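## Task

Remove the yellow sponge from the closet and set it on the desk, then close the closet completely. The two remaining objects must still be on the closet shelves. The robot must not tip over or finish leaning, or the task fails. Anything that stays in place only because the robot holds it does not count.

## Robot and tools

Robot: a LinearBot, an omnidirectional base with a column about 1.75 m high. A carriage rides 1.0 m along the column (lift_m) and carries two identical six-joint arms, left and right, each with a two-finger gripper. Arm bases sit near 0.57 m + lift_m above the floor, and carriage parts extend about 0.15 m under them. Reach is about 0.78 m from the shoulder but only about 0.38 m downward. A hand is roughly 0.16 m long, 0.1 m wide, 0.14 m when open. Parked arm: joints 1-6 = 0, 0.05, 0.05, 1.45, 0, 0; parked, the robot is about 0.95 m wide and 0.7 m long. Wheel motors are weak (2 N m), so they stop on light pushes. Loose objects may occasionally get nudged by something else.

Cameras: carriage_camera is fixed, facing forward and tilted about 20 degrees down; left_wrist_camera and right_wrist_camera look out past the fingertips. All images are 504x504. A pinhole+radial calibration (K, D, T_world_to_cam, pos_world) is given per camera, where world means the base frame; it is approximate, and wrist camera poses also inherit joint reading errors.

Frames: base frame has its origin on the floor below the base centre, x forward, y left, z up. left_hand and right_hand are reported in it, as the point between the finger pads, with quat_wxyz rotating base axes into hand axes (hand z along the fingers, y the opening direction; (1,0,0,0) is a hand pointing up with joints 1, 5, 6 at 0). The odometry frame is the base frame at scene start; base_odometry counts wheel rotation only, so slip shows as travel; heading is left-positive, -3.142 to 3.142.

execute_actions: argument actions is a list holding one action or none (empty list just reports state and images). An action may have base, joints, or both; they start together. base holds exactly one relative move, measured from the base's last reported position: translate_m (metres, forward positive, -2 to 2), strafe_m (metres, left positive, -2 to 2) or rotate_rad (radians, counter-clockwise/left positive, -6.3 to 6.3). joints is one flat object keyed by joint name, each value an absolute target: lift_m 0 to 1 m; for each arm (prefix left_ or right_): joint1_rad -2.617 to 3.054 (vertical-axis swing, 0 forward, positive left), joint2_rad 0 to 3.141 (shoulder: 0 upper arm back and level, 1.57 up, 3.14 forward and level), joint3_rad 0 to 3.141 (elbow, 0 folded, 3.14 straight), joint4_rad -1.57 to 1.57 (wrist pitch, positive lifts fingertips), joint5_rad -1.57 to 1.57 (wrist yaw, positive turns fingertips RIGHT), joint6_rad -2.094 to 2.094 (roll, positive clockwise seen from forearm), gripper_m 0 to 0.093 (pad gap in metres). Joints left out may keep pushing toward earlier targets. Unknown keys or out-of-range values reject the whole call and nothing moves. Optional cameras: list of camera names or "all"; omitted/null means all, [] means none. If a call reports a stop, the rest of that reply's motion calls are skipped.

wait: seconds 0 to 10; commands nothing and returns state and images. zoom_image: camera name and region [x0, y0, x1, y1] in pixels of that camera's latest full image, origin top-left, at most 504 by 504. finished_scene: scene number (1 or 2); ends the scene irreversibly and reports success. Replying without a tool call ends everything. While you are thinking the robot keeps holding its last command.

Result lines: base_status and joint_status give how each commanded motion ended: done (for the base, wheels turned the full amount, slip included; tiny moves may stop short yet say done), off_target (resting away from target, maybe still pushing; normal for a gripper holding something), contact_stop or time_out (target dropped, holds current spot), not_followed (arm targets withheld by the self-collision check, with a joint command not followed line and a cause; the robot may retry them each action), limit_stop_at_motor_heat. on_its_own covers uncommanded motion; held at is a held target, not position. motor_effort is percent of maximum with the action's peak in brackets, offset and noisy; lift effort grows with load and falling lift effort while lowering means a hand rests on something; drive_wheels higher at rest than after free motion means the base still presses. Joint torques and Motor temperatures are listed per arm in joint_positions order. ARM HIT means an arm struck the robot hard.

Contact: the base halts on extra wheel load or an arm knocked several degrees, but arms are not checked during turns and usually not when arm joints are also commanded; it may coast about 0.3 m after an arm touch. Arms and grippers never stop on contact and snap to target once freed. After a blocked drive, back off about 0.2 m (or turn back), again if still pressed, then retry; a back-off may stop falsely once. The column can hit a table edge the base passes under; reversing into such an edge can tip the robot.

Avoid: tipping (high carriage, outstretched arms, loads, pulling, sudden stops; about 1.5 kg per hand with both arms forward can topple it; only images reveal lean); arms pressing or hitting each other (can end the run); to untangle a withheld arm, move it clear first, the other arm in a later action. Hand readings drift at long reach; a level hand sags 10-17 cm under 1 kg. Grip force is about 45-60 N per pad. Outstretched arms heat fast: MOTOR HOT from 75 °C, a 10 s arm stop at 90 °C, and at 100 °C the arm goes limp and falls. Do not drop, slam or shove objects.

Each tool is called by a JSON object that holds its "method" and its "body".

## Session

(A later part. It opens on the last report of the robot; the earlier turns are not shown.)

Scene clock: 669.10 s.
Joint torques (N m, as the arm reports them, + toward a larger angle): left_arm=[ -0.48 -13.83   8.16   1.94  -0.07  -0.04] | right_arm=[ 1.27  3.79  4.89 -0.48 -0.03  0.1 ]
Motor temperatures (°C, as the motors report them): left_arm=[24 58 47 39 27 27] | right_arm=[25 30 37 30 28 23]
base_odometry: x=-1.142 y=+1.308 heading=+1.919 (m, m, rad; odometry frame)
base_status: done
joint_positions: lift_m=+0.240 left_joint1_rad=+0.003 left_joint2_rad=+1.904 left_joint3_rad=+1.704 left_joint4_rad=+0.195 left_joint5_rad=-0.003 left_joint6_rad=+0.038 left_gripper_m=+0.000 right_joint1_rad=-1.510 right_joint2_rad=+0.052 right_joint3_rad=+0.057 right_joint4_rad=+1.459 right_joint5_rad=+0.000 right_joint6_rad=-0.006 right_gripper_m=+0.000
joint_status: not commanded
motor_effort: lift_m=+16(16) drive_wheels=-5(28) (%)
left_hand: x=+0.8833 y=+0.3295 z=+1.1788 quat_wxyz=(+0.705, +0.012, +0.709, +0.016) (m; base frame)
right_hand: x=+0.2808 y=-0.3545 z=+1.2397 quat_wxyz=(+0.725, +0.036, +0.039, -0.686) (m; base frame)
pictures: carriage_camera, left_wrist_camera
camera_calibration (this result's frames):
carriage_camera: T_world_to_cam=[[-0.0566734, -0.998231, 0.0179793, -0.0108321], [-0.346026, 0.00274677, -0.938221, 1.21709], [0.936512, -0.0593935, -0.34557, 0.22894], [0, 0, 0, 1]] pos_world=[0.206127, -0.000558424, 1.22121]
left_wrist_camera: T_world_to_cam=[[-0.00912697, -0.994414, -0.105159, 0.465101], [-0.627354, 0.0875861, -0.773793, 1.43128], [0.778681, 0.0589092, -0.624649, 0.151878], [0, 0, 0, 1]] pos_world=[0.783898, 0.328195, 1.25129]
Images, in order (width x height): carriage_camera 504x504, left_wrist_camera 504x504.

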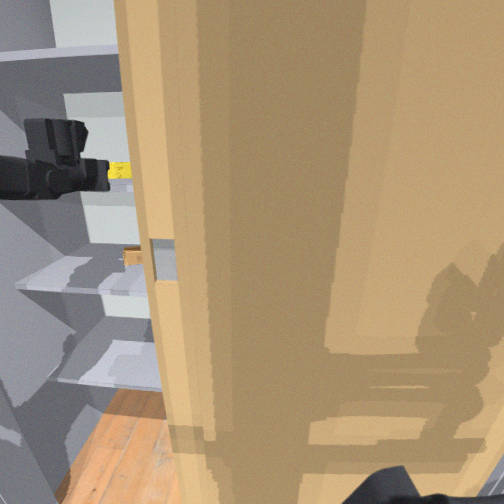

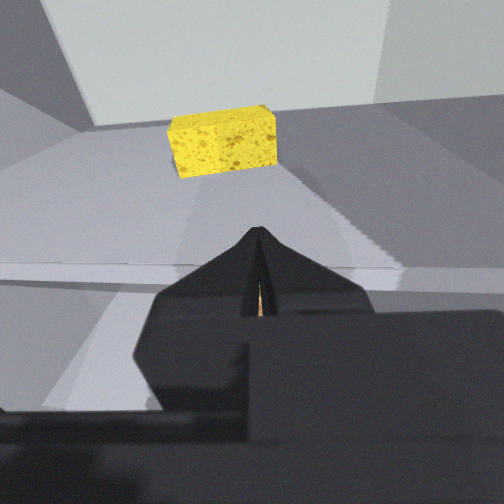

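{"method": "execute_actions", "body": {"actions": [{"joints":{"left_joint1_rad":0.16}}], "cameras": []}}

{"method": "execute_actions", "body": {"actions": [{"base":{"translate_m":0.13}}], "cameras": ["left_wrist_camera"]}}

{"method": "execute_actions", "body": {"actions": [{"joints":{"left_joint1_rad":-0.03}}], "cameras": ["left_wrist_camera"]}}

Scene clock: 677.13 s.
Joint torques (N m, as the arm reports them, + toward a larger angle): left_arm=[ -0.74 -13.84   8.2    1.96  -0.03  -0.04] | right_arm=[ 1.29  3.77  4.87 -0.48 -0.03  0.1 ]
Motor temperatures (°C, as the motors report them): left_arm=[24 57 47 40 27 26] | right_arm=[25 30 37 29 27 23]
base_odometry: x=-1.142 y=+1.308 heading=+1.919 (m, m, rad; odometry frame)
base_status: not commanded
joint_positions: lift_m=+0.240 left_joint1_rad=+0.166 left_joint2_rad=+1.904 left_joint3_rad=+1.704 left_joint4_rad=+0.195 left_joint5_rad=-0.004 left_joint6_rad=+0.038 left_gripper_m=+0.000 right_joint1_rad=-1.510 right_joint2_rad=+0.052 right_joint3_rad=+0.057 right_joint4_rad=+1.459 right_joint5_rad=+0.000 right_joint6_rad=-0.006 right_gripper_m=+0.000
joint_status: all done
motor_effort: lift_m=+16(16) drive_wheels=-9(8) (%)
left_hand: x=+0.8748 y=+0.4277 z=+1.1788 quat_wxyz=(+0.702, -0.047, +0.707, +0.073) (m; base frame)
right_hand: x=+0.2808 y=-0.3545 z=+1.2397 quat_wxyz=(+0.725, +0.036, +0.039, -0.686) (m; base frame)
pictures: none
No camera images: the call's "cameras" was empty. Leave "cameras" out to get every camera's image.

Scene clock: 678.97 s.
Joint torques (N m, as the arm reports them, + toward a larger angle): left_arm=[ -0.49 -13.67   8.15   1.77  -0.07   0.03] | right_arm=[ 1.28  3.78  4.85 -0.47 -0.03  0.1 ]
Motor temperatures (°C, as the motors report them): left_arm=[24 57 47 40 27 26] | right_arm=[25 30 37 29 27 23]
base_odometry: x=-1.187 y=+1.430 heading=+1.920 (m, m, rad; odometry frame)
base_status: done
joint_positions: lift_m=+0.240 left_joint1_rad=+0.163 left_joint2_rad=+1.901 left_joint3_rad=+1.704 left_joint4_rad=+0.216 left_joint5_rad=-0.002 left_joint6_rad=+0.031 left_gripper_m=+0.000 right_joint1_rad=-1.510 right_joint2_rad=+0.052 right_joint3_rad=+0.057 right_joint4_rad=+1.459 right_joint5_rad=+0.000 right_joint6_rad=-0.006 right_gripper_m=+0.000
joint_status: not commanded
motor_effort: lift_m=+16(16) drive_wheels=-10(32) (%)
left_hand: x=+0.8745 y=+0.4258 z=+1.1853 quat_wxyz=(+0.710, -0.047, +0.699, +0.070) (m; base frame)
right_hand: x=+0.2808 y=-0.3545 z=+1.2397 quat_wxyz=(+0.725, +0.036, +0.039, -0.686) (m; base frame)
pictures: left_wrist_camera
camera_calibration (this result's frames):
left_wrist_camera: T_world_to_cam=[[0.151668, -0.983502, -0.0985933, 0.408474], [-0.614474, -0.0156863, -0.788781, 1.47286], [0.774222, 0.180216, -0.606715, 0.0880475], [0, 0, 0, 1]] pos_world=[0.774914, 0.408972, 1.25546]
Images, in order (width x height): left_wrist_camera 504x504.

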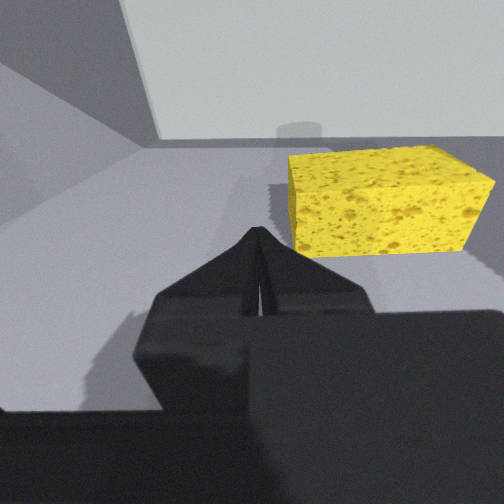

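Scene clock: 679.90 s.
Joint torques (N m, as the arm reports them, + toward a larger angle): left_arm=[  0.33 -13.64   8.15   1.79  -0.16   0.03] | right_arm=[ 1.29  3.75  4.87 -0.48 -0.03  0.1 ]
Motor temperatures (°C, as the motors report them): left_arm=[24 57 47 40 27 26] | right_arm=[25 30 37 29 27 23]
base_odometry: x=-1.187 y=+1.430 heading=+1.920 (m, m, rad; odometry frame)
base_status: not commanded
joint_positions: lift_m=+0.240 left_joint1_rad=-0.036 left_joint2_rad=+1.901 left_joint3_rad=+1.704 left_joint4_rad=+0.216 left_joint5_rad=+0.005 left_joint6_rad=+0.031 left_gripper_m=+0.000 right_joint1_rad=-1.510 right_joint2_rad=+0.052 right_joint3_rad=+0.057 right_joint4_rad=+1.459 right_joint5_rad=+0.000 right_joint6_rad=-0.006 right_gripper_m=+0.000
joint_status: all done
motor_effort: lift_m=+16(16) drive_wheels=-7(9) (%)
left_hand: x=+0.8822 y=+0.3047 z=+1.1853 quat_wxyz=(+0.714, +0.025, +0.700, -0.003) (m; base frame)
right_hand: x=+0.2808 y=-0.3545 z=+1.2397 quat_wxyz=(+0.725, +0.036, +0.039, -0.686) (m; base frame)
pictures: left_wrist_camera
camera_calibration (this result's frames):
left_wrist_camera: T_world_to_cam=[[-0.0530843, -0.993699, -0.0987185, 0.472048], [-0.604645, 0.110661, -0.788771, 1.4285], [0.794724, 0.0178183, -0.606709, 0.135318], [0, 0, 0, 1]] pos_world=[0.781254, 0.308583, 1.25546]
Images, in order (width x height): left_wrist_camera 504x504.

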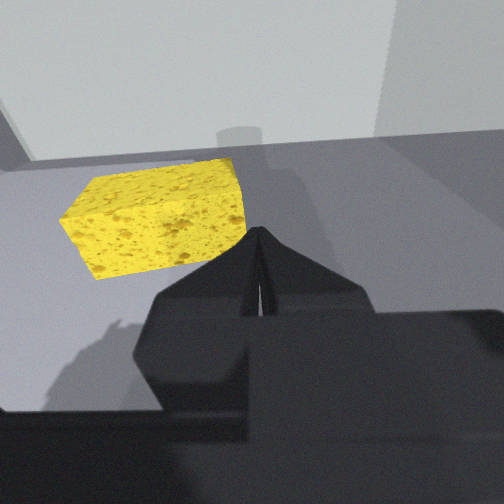

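{"method": "execute_actions", "body": {"actions": [{"joints":{"left_joint1_rad":0.3,"left_joint5_rad":0.0}}], "cameras": []}}

{"method": "execute_actions", "body": {"actions": [{"joints":{"left_joint2_rad":2.3,"left_joint3_rad":2.45,"left_joint4_rad":-0.15,"left_joint5_rad":1.1,"left_gripper_m":0.09,"lift_m":0.27}}], "cameras": ["left_wrist_camera","carriage_camera"]}}

Scene clock: 687.00 s.
Joint torques (N m, as the arm reports them, + toward a larger angle): left_arm=[ -0.85 -13.63   8.13   1.76  -0.02   0.03] | right_arm=[ 1.26  3.77  4.85 -0.48 -0.03  0.1 ]
Motor temperatures (°C, as the motors report them): left_arm=[24 57 47 41 26 26] | right_arm=[25 30 37 29 27 23]
base_odometry: x=-1.187 y=+1.430 heading=+1.920 (m, m, rad; odometry frame)
base_status: not commanded
joint_positions: lift_m=+0.240 left_joint1_rad=+0.307 left_joint2_rad=+1.901 left_joint3_rad=+1.704 left_joint4_rad=+0.216 left_joint5_rad=-0.005 left_joint6_rad=+0.031 left_gripper_m=+0.000 right_joint1_rad=-1.510 right_joint2_rad=+0.052 right_joint3_rad=+0.057 right_joint4_rad=+1.459 right_joint5_rad=+0.000 right_joint6_rad=-0.006 right_gripper_m=+0.000
joint_status: all done
motor_effort: lift_m=+16(16) drive_wheels=-8(8) (%)
left_hand: x=+0.8542 y=+0.5104 z=+1.1853 quat_wxyz=(+0.703, -0.098, +0.694, +0.122) (m; base frame)
right_hand: x=+0.2808 y=-0.3545 z=+1.2397 quat_wxyz=(+0.725, +0.036, +0.039, -0.686) (m; base frame)
pictures: none
No camera images: the call's "cameras" was empty. Leave "cameras" out to get every camera's image.

Scene clock: 688.50 s.
Joint torques (N m, as the arm reports them, + toward a larger angle): left_arm=[ -0.78 -16.7    8.17   1.53  -0.02   0.01] | right_arm=[ 1.29  3.76  4.87 -0.47 -0.03  0.09]
Motor temperatures (°C, as the motors report them): left_arm=[24 57 47 41 26 26] | right_arm=[25 30 37 29 27 23]
base_odometry: x=-1.187 y=+1.430 heading=+1.920 (m, m, rad; odometry frame)
base_status: not commanded
joint_positions: lift_m=+0.270 left_joint1_rad=+0.307 left_joint2_rad=+2.301 left_joint3_rad=+2.442 left_joint4_rad=-0.144 left_joint5_rad=+1.095 left_joint6_rad=+0.033 left_gripper_m=+0.090 right_joint1_rad=-1.510 right_joint2_rad=+0.052 right_joint3_rad=+0.057 right_joint4_rad=+1.459 right_joint5_rad=+0.000 right_joint6_rad=-0.006 right_gripper_m=+0.000
joint_status: all done
motor_effort: lift_m=+22(26) drive_wheels=-9(9) (%)
left_hand: x=+0.8809 y=+0.3574 z=+1.2399 quat_wxyz=(+0.657, +0.282, +0.649, -0.261) (m; base frame)
right_hand: x=+0.2807 y=-0.3545 z=+1.2690 quat_wxyz=(+0.725, +0.037, +0.039, -0.686) (m; base frame)
pictures: carriage_camera, left_wrist_camera
camera_calibration (this result's frames):
carriage_camera: T_world_to_cam=[[-0.0566734, -0.998231, 0.0179793, -0.0113588], [-0.346026, 0.00274677, -0.938221, 1.24458], [0.936512, -0.0593935, -0.34557, 0.239064], [0, 0, 0, 1]] pos_world=[0.206127, -0.000558424, 1.25051]
left_wrist_camera: T_world_to_cam=[[-0.716212, -0.690933, -0.0982466, 1.00508], [-0.378727, 0.503048, -0.776858, 1.1109], [0.586179, -0.519187, -0.621964, 0.563114], [0, 0, 0, 1]] pos_world=[0.810495, 0.427968, 1.312]
Images, in order (width x height): carriage_camera 504x504, left_wrist_camera 504x504.

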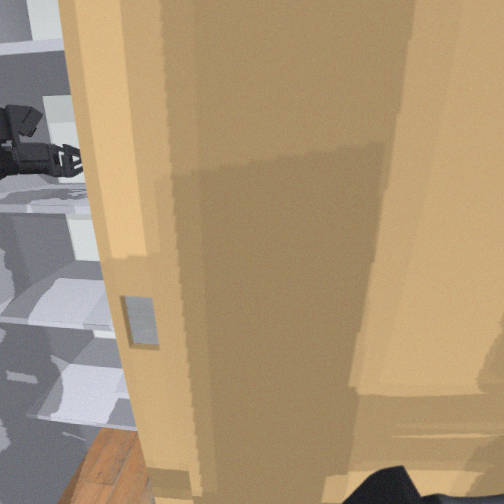

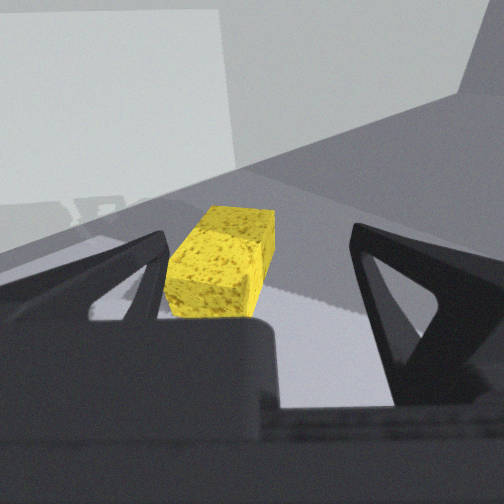

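{"method": "execute_actions", "body": {"actions": [{"base":{"translate_m":0.015}}], "cameras": []}}

{"method": "execute_actions", "body": {"actions": [{"joints":{"lift_m":0.2}}], "cameras": ["left_wrist_camera"]}}

{"method": "execute_actions", "body": {"actions": [{"joints":{"left_gripper_m":0.0}}], "cameras": ["left_wrist_camera"]}}

Scene clock: 694.03 s.
Joint torques (N m, as the arm reports them, + toward a larger angle): left_arm=[ -0.57 -16.68   8.2    1.54  -0.02   0.01] | right_arm=[ 1.28  3.77  4.87 -0.47 -0.04  0.1 ]
Motor temperatures (°C, as the motors report them): left_arm=[24 59 47 40 26 26] | right_arm=[25 30 37 29 27 23]
base_odometry: x=-1.193 y=+1.444 heading=+1.921 (m, m, rad; odometry frame)
base_status: done
joint_positions: lift_m=+0.270 left_joint1_rad=+0.303 left_joint2_rad=+2.301 left_joint3_rad=+2.442 left_joint4_rad=-0.147 left_joint5_rad=+1.096 left_joint6_rad=+0.033 left_gripper_m=+0.090 right_joint1_rad=-1.510 right_joint2_rad=+0.052 right_joint3_rad=+0.057 right_joint4_rad=+1.459 right_joint5_rad=+0.000 right_joint6_rad=-0.006 right_gripper_m=+0.000
joint_status: not commanded
motor_effort: lift_m=+22(22) drive_wheels=-6(33) (%)
left_hand: x=+0.8808 y=+0.3552 z=+1.2394 quat_wxyz=(+0.655, +0.283, +0.649, -0.264) (m; base frame)
right_hand: x=+0.2807 y=-0.3545 z=+1.2690 quat_wxyz=(+0.725, +0.037, +0.039, -0.686) (m; base frame)
pictures: none
No camera images: the call's "cameras" was empty. Leave "cameras" out to get every camera's image.

Scene clock: 694.83 s.
Joint torques (N m, as the arm reports them, + toward a larger angle): left_arm=[ -0.43 -15.31   7.56   1.33   0.01   0.23] | right_arm=[ 1.28  3.73  4.88 -0.46 -0.05  0.09]
Motor temperatures (°C, as the motors report them): left_arm=[24 59 47 40 26 26] | right_arm=[25 30 37 29 27 23]
base_odometry: x=-1.193 y=+1.444 heading=+1.921 (m, m, rad; odometry frame)
base_status: not commanded
joint_positions: lift_m=+0.200 left_joint1_rad=+0.303 left_joint2_rad=+2.289 left_joint3_rad=+2.451 left_joint4_rad=-0.123 left_joint5_rad=+1.090 left_joint6_rad=+0.007 left_gripper_m=+0.090 right_joint1_rad=-1.510 right_joint2_rad=+0.052 right_joint3_rad=+0.057 right_joint4_rad=+1.459 right_joint5_rad=+0.000 right_joint6_rad=-0.005 right_gripper_m=+0.000
joint_status: all done
motor_effort: lift_m=+15(16) drive_wheels=-6(9) (%)
left_hand: x=+0.8772 y=+0.3546 z=+1.1843 quat_wxyz=(+0.665, +0.282, +0.641, -0.260) (m; base frame)
right_hand: x=+0.2808 y=-0.3545 z=+1.1998 quat_wxyz=(+0.725, +0.036, +0.039, -0.686) (m; base frame)
pictures: left_wrist_camera
camera_calibration (this result's frames):
left_wrist_camera: T_world_to_cam=[[-0.713088, -0.692501, -0.109306, 1.00594], [-0.362562, 0.497708, -0.787931, 1.06859], [0.600046, -0.522234, -0.605984, 0.499229], [0, 0, 0, 1]] pos_world=[0.805193, 0.42548, 1.25446]
Images, in order (width x height): left_wrist_camera 504x504.

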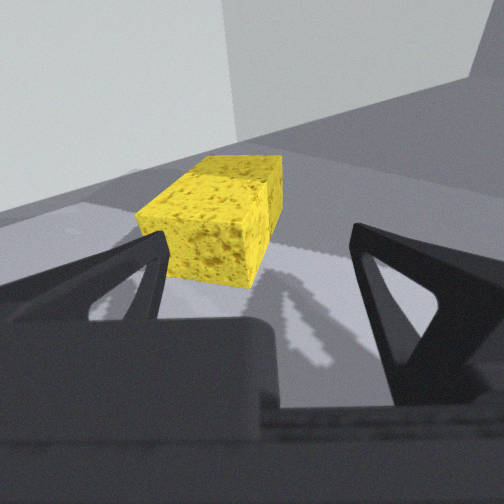

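Scene clock: 695.53 s.
Joint torques (N m, as the arm reports them, + toward a larger angle): left_arm=[ -0.45 -15.39   7.55   1.35  -0.06   0.18] | right_arm=[ 1.3   3.76  4.86 -0.48 -0.03  0.09]
Motor temperatures (°C, as the motors report them): left_arm=[24 59 47 40 26 26] | right_arm=[25 30 37 29 27 23]
base_odometry: x=-1.193 y=+1.444 heading=+1.921 (m, m, rad; odometry frame)
base_status: not commanded
joint_positions: lift_m=+0.200 left_joint1_rad=+0.303 left_joint2_rad=+2.289 left_joint3_rad=+2.451 left_joint4_rad=-0.126 left_joint5_rad=+1.098 left_joint6_rad=+0.012 left_gripper_m=+0.000 right_joint1_rad=-1.510 right_joint2_rad=+0.052 right_joint3_rad=+0.057 right_joint4_rad=+1.459 right_joint5_rad=+0.000 right_joint6_rad=-0.005 right_gripper_m=+0.000
joint_status: all done
motor_effort: lift_m=+15(15) drive_wheels=-5(7) (%)
left_hand: x=+0.8763 y=+0.3537 z=+1.1838 quat_wxyz=(+0.663, +0.286, +0.640, -0.261) (m; base frame)
right_hand: x=+0.2808 y=-0.3545 z=+1.1998 quat_wxyz=(+0.725, +0.036, +0.039, -0.686) (m; base frame)
pictures: left_wrist_camera
camera_calibration (this result's frames):
left_wrist_camera: T_world_to_cam=[[-0.718192, -0.686767, -0.11203, 1.01027], [-0.358166, 0.50288, -0.786657, 1.06113], [0.596588, -0.524845, -0.607141, 0.504313], [0, 0, 0, 1]] pos_world=[0.804757, 0.424884, 1.25411]
Images, in order (width x height): left_wrist_camera 504x504.

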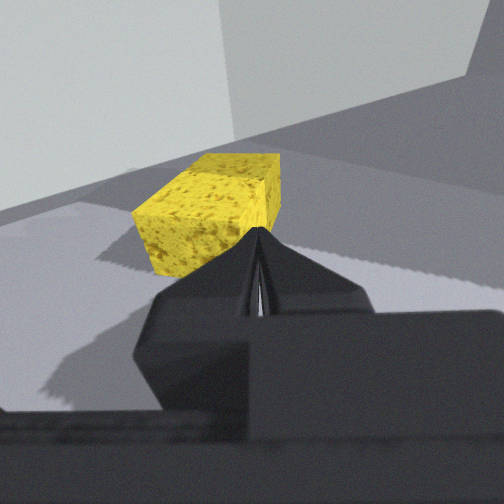

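{"method": "execute_actions", "body": {"actions": [{"base":{"translate_m":0.05},"joints":{"left_gripper_m":0.09,"lift_m":0.21,"left_joint1_rad":0.33}}], "cameras": ["left_wrist_camera"]}}

Scene clock: 701.87 s.
Joint torques (N m, as the arm reports them, + toward a larger angle): left_arm=[ -0.33 -15.53   7.46   1.58  -0.06   0.13] | right_arm=[ 1.93  3.8   4.93 -0.63 -0.9   0.26]
Motor temperatures (°C, as the motors report them): left_arm=[24 60 47 40 26 26] | right_arm=[25 30 37 29 27 23]
base_odometry: x=-1.209 y=+1.487 heading=+1.921 (m, m, rad; odometry frame)
base_status: translate_m time_out (by the wheels' count: +0.046 of +0.050)
joint_positions: lift_m=+0.210 left_joint1_rad=+0.331 left_joint2_rad=+2.292 left_joint3_rad=+2.451 left_joint4_rad=-0.150 left_joint5_rad=+1.098 left_joint6_rad=+0.021 left_gripper_m=+0.090 right_joint1_rad=-1.518 right_joint2_rad=+0.052 right_joint3_rad=+0.056 right_joint4_rad=+1.470 right_joint5_rad=+0.086 right_joint6_rad=-0.023 right_gripper_m=+0.000
joint_status: all done
motor_effort: lift_m=+22(26) drive_wheels=+18(59) (%)
left_hand: x=+0.8762 y=+0.3708 z=+1.1875 quat_wxyz=(+0.661, +0.273, +0.651, -0.256) (m; base frame)
right_hand: x=+0.2656 y=-0.3528 z=+1.2084 quat_wxyz=(+0.714, +0.064, +0.006, -0.697) (m; base frame)
pictures: left_wrist_camera
camera_calibration (this result's frames):
left_wrist_camera: T_world_to_cam=[[-0.700562, -0.707114, -0.0959297, 0.995429], [-0.388126, 0.490388, -0.780306, 1.07875], [0.598808, -0.50942, -0.617997, 0.520829], [0, 0, 0, 1]] pos_world=[0.804173, 0.440198, 1.25911]
Images, in order (width x height): left_wrist_camera 504x504.

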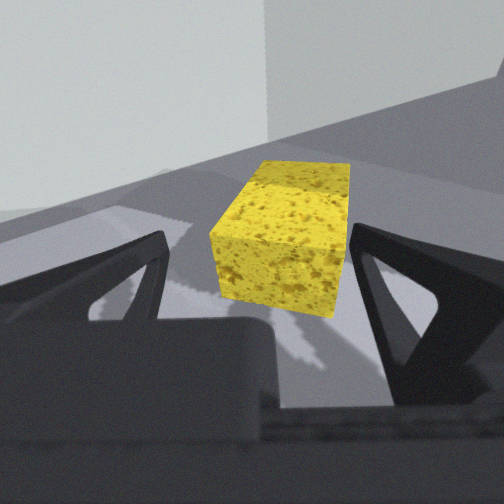

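{"method": "execute_actions", "body": {"actions": [{"joints":{"left_joint1_rad":0.26,"left_joint5_rad":1.06}}], "cameras": ["left_wrist_camera"]}}

{"method": "execute_actions", "body": {"actions": [{"joints":{"left_gripper_m":0.0}}], "cameras": ["left_wrist_camera"]}}

Scene clock: 706.10 s.
Joint torques (N m, as the arm reports them, + toward a larger angle): left_arm=[  0.29 -15.66   7.53   1.6   -0.1    0.1 ] | right_arm=[ 2.    3.81  4.92 -0.64 -0.95  0.28]
Motor temperatures (°C, as the motors report them): left_arm=[24 60 47 40 26 26] | right_arm=[25 30 37 29 27 23]
base_odometry: x=-1.209 y=+1.487 heading=+1.921 (m, m, rad; odometry frame)
base_status: not commanded
joint_positions: lift_m=+0.210 left_joint1_rad=+0.253 left_joint2_rad=+2.292 left_joint3_rad=+2.451 left_joint4_rad=-0.150 left_joint5_rad=+1.060 left_joint6_rad=+0.021 left_gripper_m=+0.090 right_joint1_rad=-1.518 right_joint2_rad=+0.052 right_joint3_rad=+0.056 right_joint4_rad=+1.470 right_joint5_rad=+0.086 right_joint6_rad=-0.023 right_gripper_m=+0.000
joint_status: all done
motor_effort: lift_m=+22(22) drive_wheels=+22(22) (%)
left_hand: x=+0.8826 y=+0.3284 z=+1.1876 quat_wxyz=(+0.656, +0.286, +0.645, -0.269) (m; base frame)
right_hand: x=+0.2656 y=-0.3528 z=+1.2084 quat_wxyz=(+0.714, +0.064, +0.006, -0.697) (m; base frame)
pictures: left_wrist_camera
camera_calibration (this result's frames):
left_wrist_camera: T_world_to_cam=[[-0.728567, -0.678247, -0.0957715, 0.98496], [-0.367911, 0.505418, -0.780509, 1.0795], [0.577782, -0.533417, -0.617765, 0.52163], [0, 0, 0, 1]] pos_world=[0.813381, 0.400692, 1.25914]
Images, in order (width x height): left_wrist_camera 504x504.

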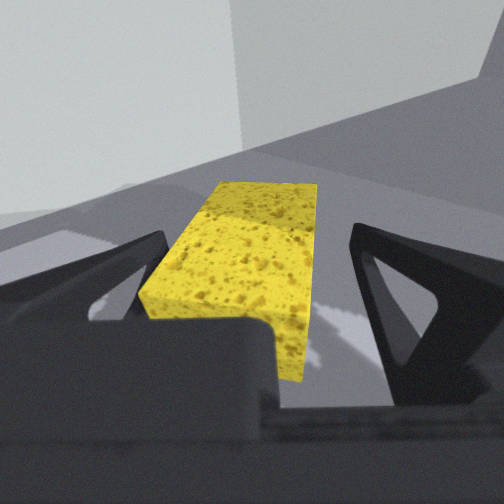

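Scene clock: 706.80 s.
Joint torques (N m, as the arm reports them, + toward a larger angle): left_arm=[  0.42 -15.69   7.56   1.6   -0.08   0.13] | right_arm=[ 1.99  3.8   4.92 -0.63 -0.94  0.28]
Motor temperatures (°C, as the motors report them): left_arm=[24 60 47 40 26 26] | right_arm=[25 30 37 29 27 23]
base_odometry: x=-1.209 y=+1.487 heading=+1.921 (m, m, rad; odometry frame)
base_status: not commanded
joint_positions: lift_m=+0.210 left_joint1_rad=+0.253 left_joint2_rad=+2.292 left_joint3_rad=+2.451 left_joint4_rad=-0.150 left_joint5_rad=+1.060 left_joint6_rad=+0.021 left_gripper_m=+0.058 right_joint1_rad=-1.518 right_joint2_rad=+0.052 right_joint3_rad=+0.056 right_joint4_rad=+1.470 right_joint5_rad=+0.086 right_joint6_rad=-0.023 right_gripper_m=+0.000
joint_status: left_gripper_m off_target (ended at +0.058, target +0.000)
motor_effort: lift_m=+22(22) drive_wheels=+19(21) (%)
left_hand: x=+0.8826 y=+0.3284 z=+1.1876 quat_wxyz=(+0.656, +0.286, +0.645, -0.269) (m; base frame)
right_hand: x=+0.2656 y=-0.3528 z=+1.2084 quat_wxyz=(+0.714, +0.064, +0.006, -0.697) (m; base frame)
pictures: left_wrist_camera
camera_calibration (this result's frames):
left_wrist_camera: T_world_to_cam=[[-0.728539, -0.678223, -0.0961511, 0.985378], [-0.367697, 0.505624, -0.780477, 1.07921], [0.577953, -0.533253, -0.617747, 0.521403], [0, 0, 0, 1]] pos_world=[0.813361, 0.400673, 1.25914]
Images, in order (width x height): left_wrist_camera 504x504.

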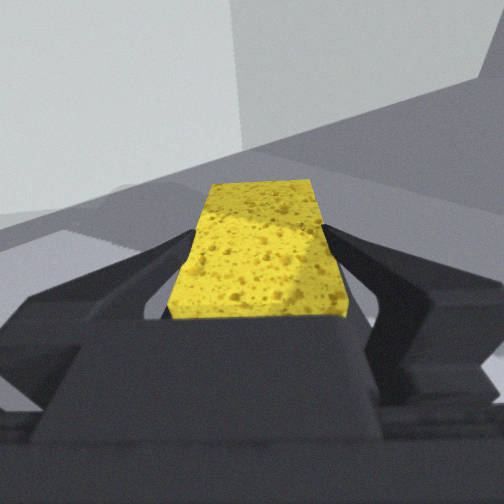

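{"method": "execute_actions", "body": {"actions": [{"joints":{"lift_m":0.235,"left_joint1_rad":0.33,"left_gripper_m":0.0}}], "cameras": []}}

{"method": "execute_actions", "body": {"actions": [{"base":{"translate_m":-0.45},"joints":{"left_gripper_m":0.0}}], "cameras": []}}

{"method": "execute_actions", "body": {"actions": [{"joints":{"left_joint1_rad":0.0,"left_joint5_rad":0,"left_joint2_rad":1.3,"left_joint3_rad":1.0,"left_joint4_rad":0.3,"left_gripper_m":0.0,"lift_m":0.15}}], "cameras": ["left_wrist_camera","carriage_camera"]}}

Scene clock: 713.10 s.
Joint torques (N m, as the arm reports them, + toward a larger angle): left_arm=[ -0.79 -16.17   7.52   1.61  -0.07   0.12] | right_arm=[ 2.05  3.85  4.93 -0.64 -0.95  0.28]
Motor temperatures (°C, as the motors report them): left_arm=[24 61 46 40 26 26] | right_arm=[25 30 37 29 28 23]
base_odometry: x=-1.209 y=+1.487 heading=+1.921 (m, m, rad; odometry frame)
base_status: not commanded
joint_positions: lift_m=+0.235 left_joint1_rad=+0.337 left_joint2_rad=+2.296 left_joint3_rad=+2.451 left_joint4_rad=-0.151 left_joint5_rad=+1.059 left_joint6_rad=+0.021 left_gripper_m=+0.058 right_joint1_rad=-1.518 right_joint2_rad=+0.052 right_joint3_rad=+0.056 right_joint4_rad=+1.471 right_joint5_rad=+0.086 right_joint6_rad=-0.023 right_gripper_m=+0.000
joint_status: left_gripper_m off_target (ended at +0.058, target +0.000); the others done
motor_effort: lift_m=+23(27) drive_wheels=+22(22) (%)
left_hand: x=+0.8817 y=+0.3794 z=+1.2099 quat_wxyz=(+0.665, +0.258, +0.658, -0.242) (m; base frame)
right_hand: x=+0.2657 y=-0.3527 z=+1.2333 quat_wxyz=(+0.714, +0.064, +0.006, -0.697) (m; base frame)
pictures: none
No camera images: the call's "cameras" was empty. Leave "cameras" out to get every camera's image.

Scene clock: 716.17 s.
Joint torques (N m, as the arm reports them, + toward a larger angle): left_arm=[ -0.26 -16.17   7.56   1.64  -0.06   0.12] | right_arm=[ 1.57  3.76  4.92 -0.55 -0.09  0.12]
Motor temperatures (°C, as the motors report them): left_arm=[24 62 46 40 26 26] | right_arm=[25 30 37 29 27 23]
base_odometry: x=-1.055 y=+1.065 heading=+1.921 (m, m, rad; odometry frame)
base_status: done
joint_positions: lift_m=+0.235 left_joint1_rad=+0.330 left_joint2_rad=+2.296 left_joint3_rad=+2.451 left_joint4_rad=-0.153 left_joint5_rad=+1.059 left_joint6_rad=+0.021 left_gripper_m=+0.058 right_joint1_rad=-1.514 right_joint2_rad=+0.052 right_joint3_rad=+0.056 right_joint4_rad=+1.465 right_joint5_rad=+0.006 right_joint6_rad=-0.007 right_gripper_m=+0.000
joint_status: left_gripper_m off_target (ended at +0.058, target +0.000)
motor_effort: lift_m=+23(23) drive_wheels=-3(46) (%)
left_hand: x=+0.8821 y=+0.3755 z=+1.2096 quat_wxyz=(+0.664, +0.259, +0.657, -0.244) (m; base frame)
right_hand: x=+0.2796 y=-0.3535 z=+1.2337 quat_wxyz=(+0.724, +0.037, +0.035, -0.688) (m; base frame)
pictures: none
No camera images: the call's "cameras" was empty. Leave "cameras" out to get every camera's image.

Scene clock: 717.87 s.
Joint torques (N m, as the arm reports them, + toward a larger angle): left_arm=[ 0.19 -8.35  7.89  2.03 -0.13  0.1 ] | right_arm=[ 1.47  3.77  4.93 -0.54 -0.05  0.11]
Motor temperatures (°C, as the motors report them): left_arm=[24 61 46 40 26 26] | right_arm=[25 30 37 28 27 23]
base_odometry: x=-1.055 y=+1.065 heading=+1.921 (m, m, rad; odometry frame)
base_status: not commanded
joint_positions: lift_m=+0.150 left_joint1_rad=-0.005 left_joint2_rad=+1.319 left_joint3_rad=+1.008 left_joint4_rad=+0.285 left_joint5_rad=+0.004 left_joint6_rad=+0.022 left_gripper_m=+0.058 right_joint1_rad=-1.512 right_joint2_rad=+0.052 right_joint3_rad=+0.056 right_joint4_rad=+1.463 right_joint5_rad=+0.001 right_joint6_rad=-0.006 right_gripper_m=+0.000
joint_status: left_gripper_m off_target (ended at +0.058, target +0.000); the others done
motor_effort: lift_m=+16(18) drive_wheels=-5(4) (%)
left_hand: x=+0.7307 y=+0.3242 z=+1.0617 quat_wxyz=(+0.698, +0.011, +0.716, +0.004) (m; base frame)
right_hand: x=+0.2805 y=-0.3537 z=+1.1495 quat_wxyz=(+0.724, +0.036, +0.038, -0.687) (m; base frame)
pictures: carriage_camera, left_wrist_camera
camera_calibration (this result's frames):
carriage_camera: T_world_to_cam=[[-0.0566734, -0.998231, 0.0179793, -0.00921402], [-0.346026, 0.00274677, -0.938221, 1.13266], [0.936512, -0.0593935, -0.34557, 0.197841], [0, 0, 0, 1]] pos_world=[0.206127, -0.000558424, 1.13122]
left_wrist_camera: T_world_to_cam=[[-0.0260919, -0.995745, -0.0883787, 0.44114], [-0.642197, 0.0844489, -0.761874, 1.24464], [0.766095, 0.0368778, -0.641668, 0.232287], [0, 0, 0, 1]] pos_world=[0.632858, 0.325588, 1.13629]
Images, in order (width x height): carriage_camera 504x504, left_wrist_camera 504x504.

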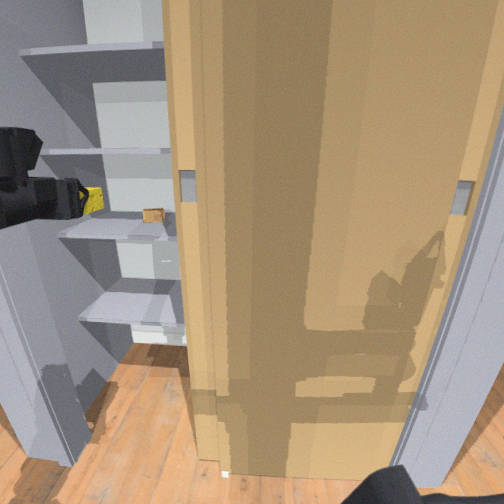

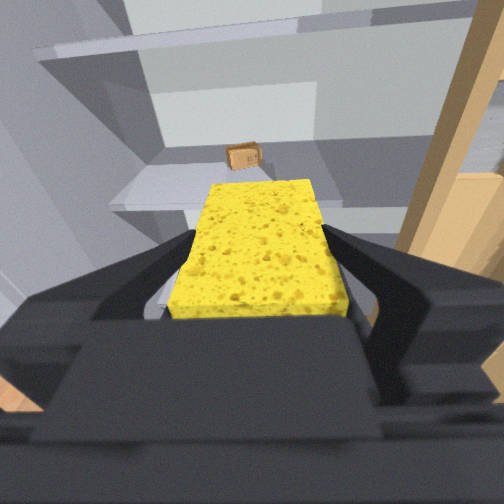

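{"method": "execute_actions", "body": {"actions": [{"base":{"translate_m":-0.1},"joints":{"left_joint2_rad":0.05,"left_joint3_rad":0.05,"left_joint4_rad":1.45,"left_gripper_m":0.0,"right_joint1_rad":0}}], "cameras": []}}

{"method": "execute_actions", "body": {"actions": [{"base":{"strafe_m":0.45},"joints":{"right_joint2_rad":1.3,"right_joint3_rad":1.0,"right_joint4_rad":0.3,"left_gripper_m":0.0}}], "cameras": ["right_wrist_camera","carriage_camera"]}}

Scene clock: 726.67 s.
Joint torques (N m, as the arm reports them, + toward a larger angle): left_arm=[ 0.23  3.93  5.22 -0.13 -0.15  0.11] | right_arm=[ 1.2   3.76  4.94 -0.55 -0.05  0.11]
Motor temperatures (°C, as the motors report them): left_arm=[24 57 46 42 26 26] | right_arm=[25 30 37 28 27 23]
base_odometry: x=-1.020 y=+0.971 heading=+1.922 (m, m, rad; odometry frame)
base_status: done
joint_positions: lift_m=+0.150 left_joint1_rad=-0.005 left_joint2_rad=+0.062 left_joint3_rad=+0.065 left_joint4_rad=+1.457 left_joint5_rad=+0.004 left_joint6_rad=+0.022 left_gripper_m=+0.058 right_joint1_rad=-0.009 right_joint2_rad=+0.052 right_joint3_rad=+0.056 right_joint4_rad=+1.463 right_joint5_rad=+0.001 right_joint6_rad=-0.006 right_gripper_m=+0.000
joint_status: left_gripper_m off_target (ended at +0.058, target +0.000); the others done
motor_effort: lift_m=+16(16) drive_wheels=-2(34) (%)
left_hand: x=+0.3077 y=+0.3264 z=+1.1518 quat_wxyz=(+0.998, +0.003, +0.056, +0.008) (m; base frame)
right_hand: x=+0.3056 y=-0.3276 z=+1.1495 quat_wxyz=(+0.999, +0.000, +0.052, -0.007) (m; base frame)
pictures: none
No camera images: the call's "cameras" was empty. Leave "cameras" out to get every camera's image.

Scene clock: 729.77 s.
Joint torques (N m, as the arm reports them, + toward a larger angle): left_arm=[ 0.22  3.89  5.07 -0.15 -0.11  0.1 ] | right_arm=[ 1.2  -5.07  9.01  2.37 -0.05  0.1 ]
Motor temperatures (°C, as the motors report them): left_arm=[24 55 46 40 26 26] | right_arm=[25 30 38 29 27 23]
base_odometry: x=-1.443 y=+0.815 heading=+1.922 (m, m, rad; odometry frame)
base_status: done
joint_positions: lift_m=+0.150 left_joint1_rad=-0.005 left_joint2_rad=+0.062 left_joint3_rad=+0.065 left_joint4_rad=+1.457 left_joint5_rad=+0.004 left_joint6_rad=+0.022 left_gripper_m=+0.058 right_joint1_rad=-0.009 right_joint2_rad=+1.296 right_joint3_rad=+0.980 right_joint4_rad=+0.297 right_joint5_rad=+0.001 right_joint6_rad=-0.006 right_gripper_m=+0.000
joint_status: left_gripper_m off_target (ended at +0.058, target +0.000); the others done
motor_effort: lift_m=+16(16) drive_wheels=-4(26) (%)
left_hand: x=+0.3077 y=+0.3265 z=+1.1518 quat_wxyz=(+0.998, +0.003, +0.056, +0.008) (m; base frame)
right_hand: x=+0.7249 y=-0.3312 z=+1.0606 quat_wxyz=(+0.700, +0.001, +0.714, -0.005) (m; base frame)
pictures: carriage_camera, right_wrist_camera
camera_calibration (this result's frames):
carriage_camera: T_world_to_cam=[[-0.0566734, -0.998231, 0.0179793, -0.00921402], [-0.346026, 0.00274677, -0.938221, 1.13266], [0.936512, -0.0593935, -0.34557, 0.197841], [0, 0, 0, 1]] pos_world=[0.206127, -0.000558424, 1.13122]
right_wrist_camera: T_world_to_cam=[[0.0232667, -0.999729, 0.000692146, -0.337293], [-0.598594, -0.0144856, -0.800922, 1.2827], [0.800715, 0.0182205, -0.598768, 0.180785], [0, 0, 0, 1]] pos_world=[0.630908, -0.321915, 1.13583]
Images, in order (width x height): carriage_camera 504x504, right_wrist_camera 504x504.

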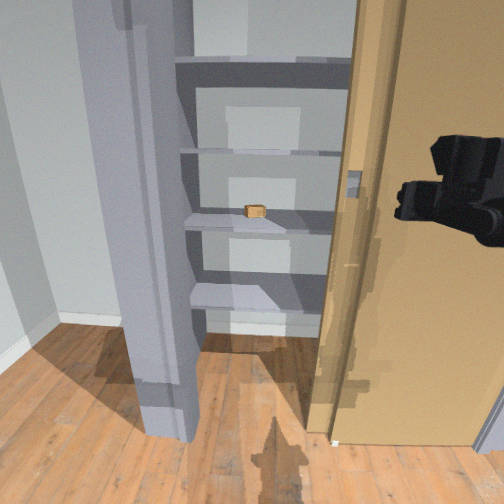

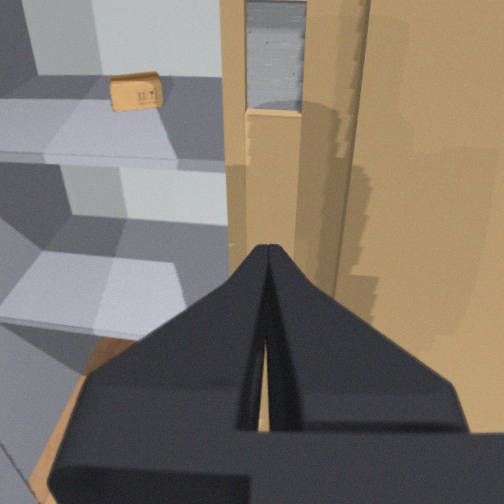

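{"method": "execute_actions", "body": {"actions": [{"base":{"translate_m":0.17},"joints":{"lift_m":0.16}}], "cameras": ["right_wrist_camera"]}}

{"method": "execute_actions", "body": {"actions": [{"base":{"translate_m":0.05}}], "cameras": ["right_wrist_camera"]}}

Scene clock: 736.37 s.
Joint torques (N m, as the arm reports them, + toward a larger angle): left_arm=[ 0.18  3.9   5.28 -0.12 -0.12  0.11] | right_arm=[ 1.18 -5.2   8.18  2.34 -0.04  0.1 ]
Motor temperatures (°C, as the motors report them): left_arm=[24 52 45 39 26 26] | right_arm=[25 31 39 32 27 23]
base_odometry: x=-1.502 y=+0.975 heading=+1.923 (m, m, rad; odometry frame)
base_status: done
joint_positions: lift_m=+0.160 left_joint1_rad=-0.005 left_joint2_rad=+0.062 left_joint3_rad=+0.064 left_joint4_rad=+1.454 left_joint5_rad=+0.003 left_joint6_rad=+0.022 left_gripper_m=+0.058 right_joint1_rad=-0.009 right_joint2_rad=+1.296 right_joint3_rad=+0.990 right_joint4_rad=+0.299 right_joint5_rad=+0.001 right_joint6_rad=-0.006 right_gripper_m=+0.000
joint_status: all done
motor_effort: lift_m=+22(26) drive_wheels=-9(26) (%)
left_hand: x=+0.3088 y=+0.3266 z=+1.1607 quat_wxyz=(+0.998, +0.002, +0.058, +0.008) (m; base frame)
right_hand: x=+0.7251 y=-0.3312 z=+1.0754 quat_wxyz=(+0.705, +0.001, +0.710, -0.005) (m; base frame)
pictures: right_wrist_camera
camera_calibration (this result's frames):
right_wrist_camera: T_world_to_cam=[[0.0232563, -0.999729, 0.00107053, -0.33771], [-0.589081, -0.0145687, -0.807943, 1.29532], [0.807739, 0.0181591, -0.58926, 0.174136], [0, 0, 0, 1]] pos_world=[0.630247, -0.321909, 1.14952]
Images, in order (width x height): right_wrist_camera 504x504.

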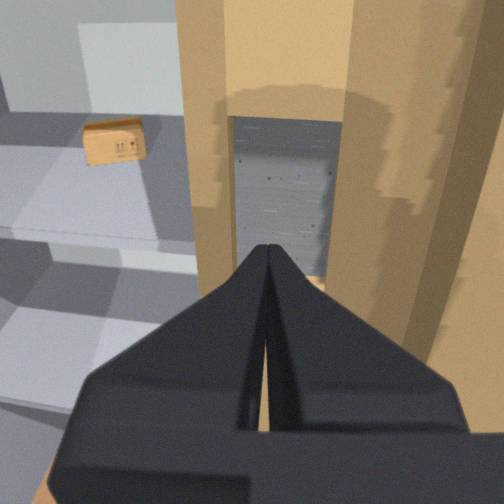

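Scene clock: 737.67 s.
Joint torques (N m, as the arm reports them, + toward a larger angle): left_arm=[ 0.12  3.91  5.26 -0.12 -0.13  0.11] | right_arm=[ 1.29 -5.15  8.12  2.37 -0.06  0.1 ]
Motor temperatures (°C, as the motors report them): left_arm=[24 52 44 38 26 26] | right_arm=[25 31 40 32 27 23]
base_odometry: x=-1.520 y=+1.022 heading=+1.924 (m, m, rad; odometry frame)
base_status: done
joint_positions: lift_m=+0.160 left_joint1_rad=-0.005 left_joint2_rad=+0.062 left_joint3_rad=+0.064 left_joint4_rad=+1.452 left_joint5_rad=+0.003 left_joint6_rad=+0.022 left_gripper_m=+0.058 right_joint1_rad=-0.009 right_joint2_rad=+1.296 right_joint3_rad=+0.990 right_joint4_rad=+0.299 right_joint5_rad=+0.001 right_joint6_rad=-0.006 right_gripper_m=+0.000
joint_status: not commanded
motor_effort: lift_m=+22(22) drive_wheels=-7(33) (%)
left_hand: x=+0.3091 y=+0.3266 z=+1.1607 quat_wxyz=(+0.998, +0.002, +0.058, +0.008) (m; base frame)
right_hand: x=+0.7251 y=-0.3312 z=+1.0754 quat_wxyz=(+0.705, +0.001, +0.710, -0.005) (m; base frame)
pictures: right_wrist_camera
camera_calibration (this result's frames):
right_wrist_camera: T_world_to_cam=[[0.0232563, -0.999729, 0.00107053, -0.33771], [-0.589081, -0.0145687, -0.807943, 1.29532], [0.807739, 0.0181591, -0.58926, 0.174136], [0, 0, 0, 1]] pos_world=[0.630247, -0.321909, 1.14952]
Images, in order (width x height): right_wrist_camera 504x504.

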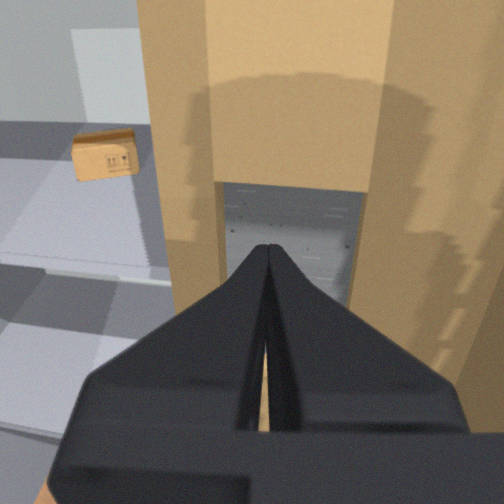

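{"method": "execute_actions", "body": {"actions": [{"base":{"translate_m":0.035},"joints":{"lift_m":0.15}}], "cameras": []}}

{"method": "execute_actions", "body": {"actions": [{"base":{"strafe_m":0.2},"joints":{"right_joint1_rad":0.42,"right_joint2_rad":1.36}}], "cameras": ["right_wrist_camera","carriage_camera"]}}

Scene clock: 742.33 s.
Joint torques (N m, as the arm reports them, + toward a larger angle): left_arm=[ 0.15  3.89  5.39 -0.08 -0.12  0.11] | right_arm=[ 1.13 -1.85  8.41  3.1  -0.05  0.11]
Motor temperatures (°C, as the motors report them): left_arm=[24 50 44 37 26 26] | right_arm=[25 31 40 33 27 23]
base_odometry: x=-1.532 y=+1.054 heading=+1.925 (m, m, rad; odometry frame)
base_status: done
joint_positions: lift_m=+0.150 left_joint1_rad=-0.005 left_joint2_rad=+0.062 left_joint3_rad=+0.063 left_joint4_rad=+1.451 left_joint5_rad=+0.002 left_joint6_rad=+0.022 left_gripper_m=+0.058 right_joint1_rad=-0.008 right_joint2_rad=+1.255 right_joint3_rad=+0.989 right_joint4_rad=+0.232 right_joint5_rad=+0.000 right_joint6_rad=-0.006 right_gripper_m=+0.000
joint_status: all done
motor_effort: lift_m=+17(18) drive_wheels=+12(36) (%)
left_hand: x=+0.3098 y=+0.3267 z=+1.1509 quat_wxyz=(+0.998, +0.002, +0.060, +0.008) (m; base frame)
right_hand: x=+0.7149 y=-0.3309 z=+1.0663 quat_wxyz=(+0.695, +0.001, +0.719, -0.005) (m; base frame)
pictures: none
No camera images: the call's "cameras" was empty. Leave "cameras" out to get every camera's image.

Scene clock: 744.53 s.
Joint torques (N m, as the arm reports them, + toward a larger angle): left_arm=[ 0.22  3.91  5.34 -0.09 -0.1   0.11] | right_arm=[ 0.   -4.74  8.05  2.2  -0.13  0.08]
Motor temperatures (°C, as the motors report them): left_arm=[24 49 44 37 26 26] | right_arm=[25 31 40 34 27 23]
base_odometry: x=-1.720 y=+0.985 heading=+1.924 (m, m, rad; odometry frame)
base_status: done
joint_positions: lift_m=+0.150 left_joint1_rad=-0.005 left_joint2_rad=+0.062 left_joint3_rad=+0.063 left_joint4_rad=+1.451 left_joint5_rad=+0.002 left_joint6_rad=+0.022 left_gripper_m=+0.058 right_joint1_rad=+0.425 right_joint2_rad=+1.343 right_joint3_rad=+0.994 right_joint4_rad=+0.312 right_joint5_rad=+0.007 right_joint6_rad=-0.005 right_gripper_m=+0.000
joint_status: all done
motor_effort: lift_m=+17(17) drive_wheels=-3(52) (%)
left_hand: x=+0.3098 y=+0.3268 z=+1.1509 quat_wxyz=(+0.998, +0.002, +0.060, +0.008) (m; base frame)
right_hand: x=+0.6959 y=-0.1402 z=+1.0507 quat_wxyz=(+0.679, -0.151, +0.704, +0.142) (m; base frame)
pictures: carriage_camera, right_wrist_camera
camera_calibration (this result's frames):
carriage_camera: T_world_to_cam=[[-0.0566734, -0.998231, 0.0179793, -0.00921292], [-0.346026, 0.00274677, -0.938221, 1.1326], [0.936512, -0.0593935, -0.34557, 0.197819], [0, 0, 0, 1]] pos_world=[0.206127, -0.000558424, 1.13116]
right_wrist_camera: T_world_to_cam=[[0.434707, -0.900571, -0.00117158, -0.416076], [-0.552987, -0.2659, -0.789622, 1.18135], [0.710799, 0.343902, -0.613593, 0.318346], [0, 0, 0, 1]] pos_world=[0.607862, -0.170065, 1.12767]
Images, in order (width x height): carriage_camera 504x504, right_wrist_camera 504x504.

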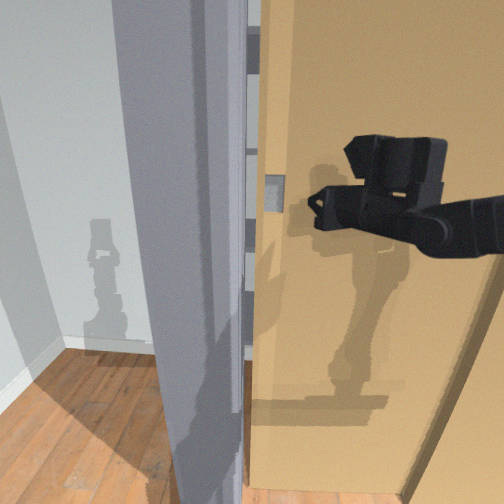

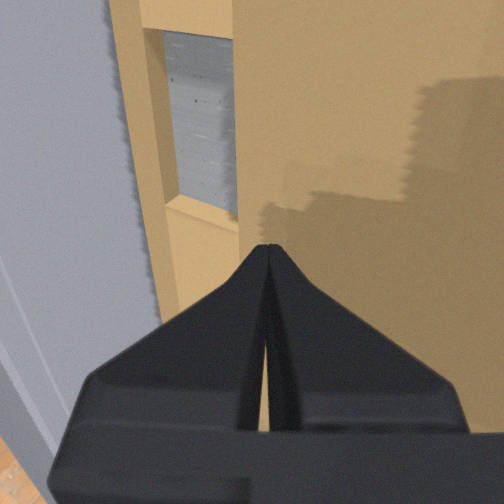

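{"method": "execute_actions", "body": {"actions": []}}

Scene clock: 762.67 s.
Joint torques (N m, as the arm reports them, + toward a larger angle): left_arm=[ 0.23  3.83  5.36 -0.09 -0.11  0.11] | right_arm=[ 0.07 -4.73  8.03  2.21 -0.12  0.08]
Motor temperatures (°C, as the motors report them): left_arm=[24 44 42 35 26 26] | right_arm=[25 31 42 36 26 23]
base_odometry: x=-1.720 y=+0.985 heading=+1.924 (m, m, rad; odometry frame)
base_status: done
joint_positions: lift_m=+0.150 left_joint1_rad=-0.005 left_joint2_rad=+0.062 left_joint3_rad=+0.063 left_joint4_rad=+1.451 left_joint5_rad=+0.002 left_joint6_rad=+0.022 left_gripper_m=+0.058 right_joint1_rad=+0.425 right_joint2_rad=+1.343 right_joint3_rad=+0.994 right_joint4_rad=+0.312 right_joint5_rad=+0.007 right_joint6_rad=-0.005 right_gripper_m=+0.000
joint_status: all done
motor_effort: lift_m=+17(17) drive_wheels=-7(52) (%)
left_hand: x=+0.3098 y=+0.3268 z=+1.1509 quat_wxyz=(+0.998, +0.002, +0.060, +0.008) (m; base frame)
right_hand: x=+0.6959 y=-0.1402 z=+1.0507 quat_wxyz=(+0.679, -0.151, +0.704, +0.142) (m; base frame)
pictures: carriage_camera, left_wrist_camera, right_wrist_camera
camera_calibration (this result's frames):
carriage_camera: T_world_to_cam=[[-0.0566734, -0.998231, 0.0179793, -0.00921292], [-0.346026, 0.00274677, -0.938221, 1.1326], [0.936512, -0.0593935, -0.34557, 0.197819], [0, 0, 0, 1]] pos_world=[0.206127, -0.000558424, 1.13116]
left_wrist_camera: T_world_to_cam=[[0.0812198, -0.996345, -0.0264619, 0.336348], [0.699036, 0.0758686, -0.711051, 0.57084], [0.710459, 0.0392536, 0.702643, -0.918843], [0, 0, 0, 1]] pos_world=[0.226446, 0.327877, 1.06041]
right_wrist_camera: T_world_to_cam=[[0.434707, -0.900571, -0.00117158, -0.416076], [-0.552987, -0.2659, -0.789622, 1.18135], [0.710799, 0.343902, -0.613593, 0.318346], [0, 0, 0, 1]] pos_world=[0.607862, -0.170065, 1.12767]
Images, in order (width x height): carriage_camera 504x504, left_wrist_camera 504x504, right_wrist_camera 504x504.

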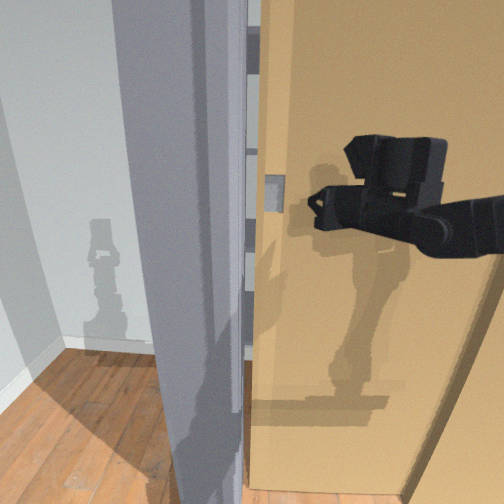

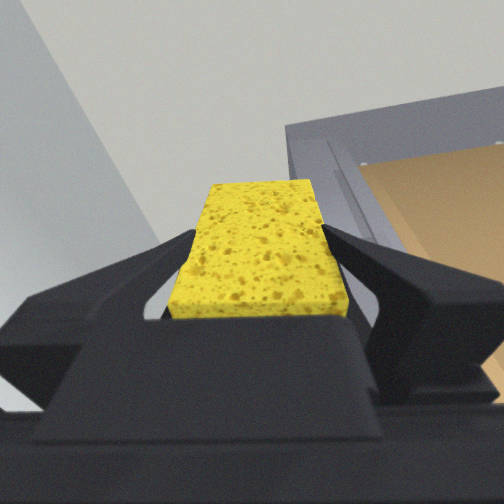

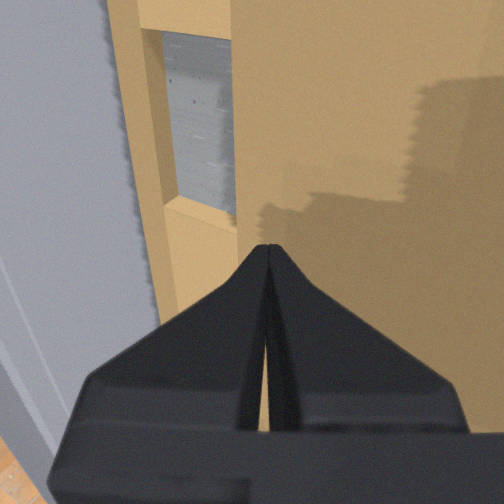

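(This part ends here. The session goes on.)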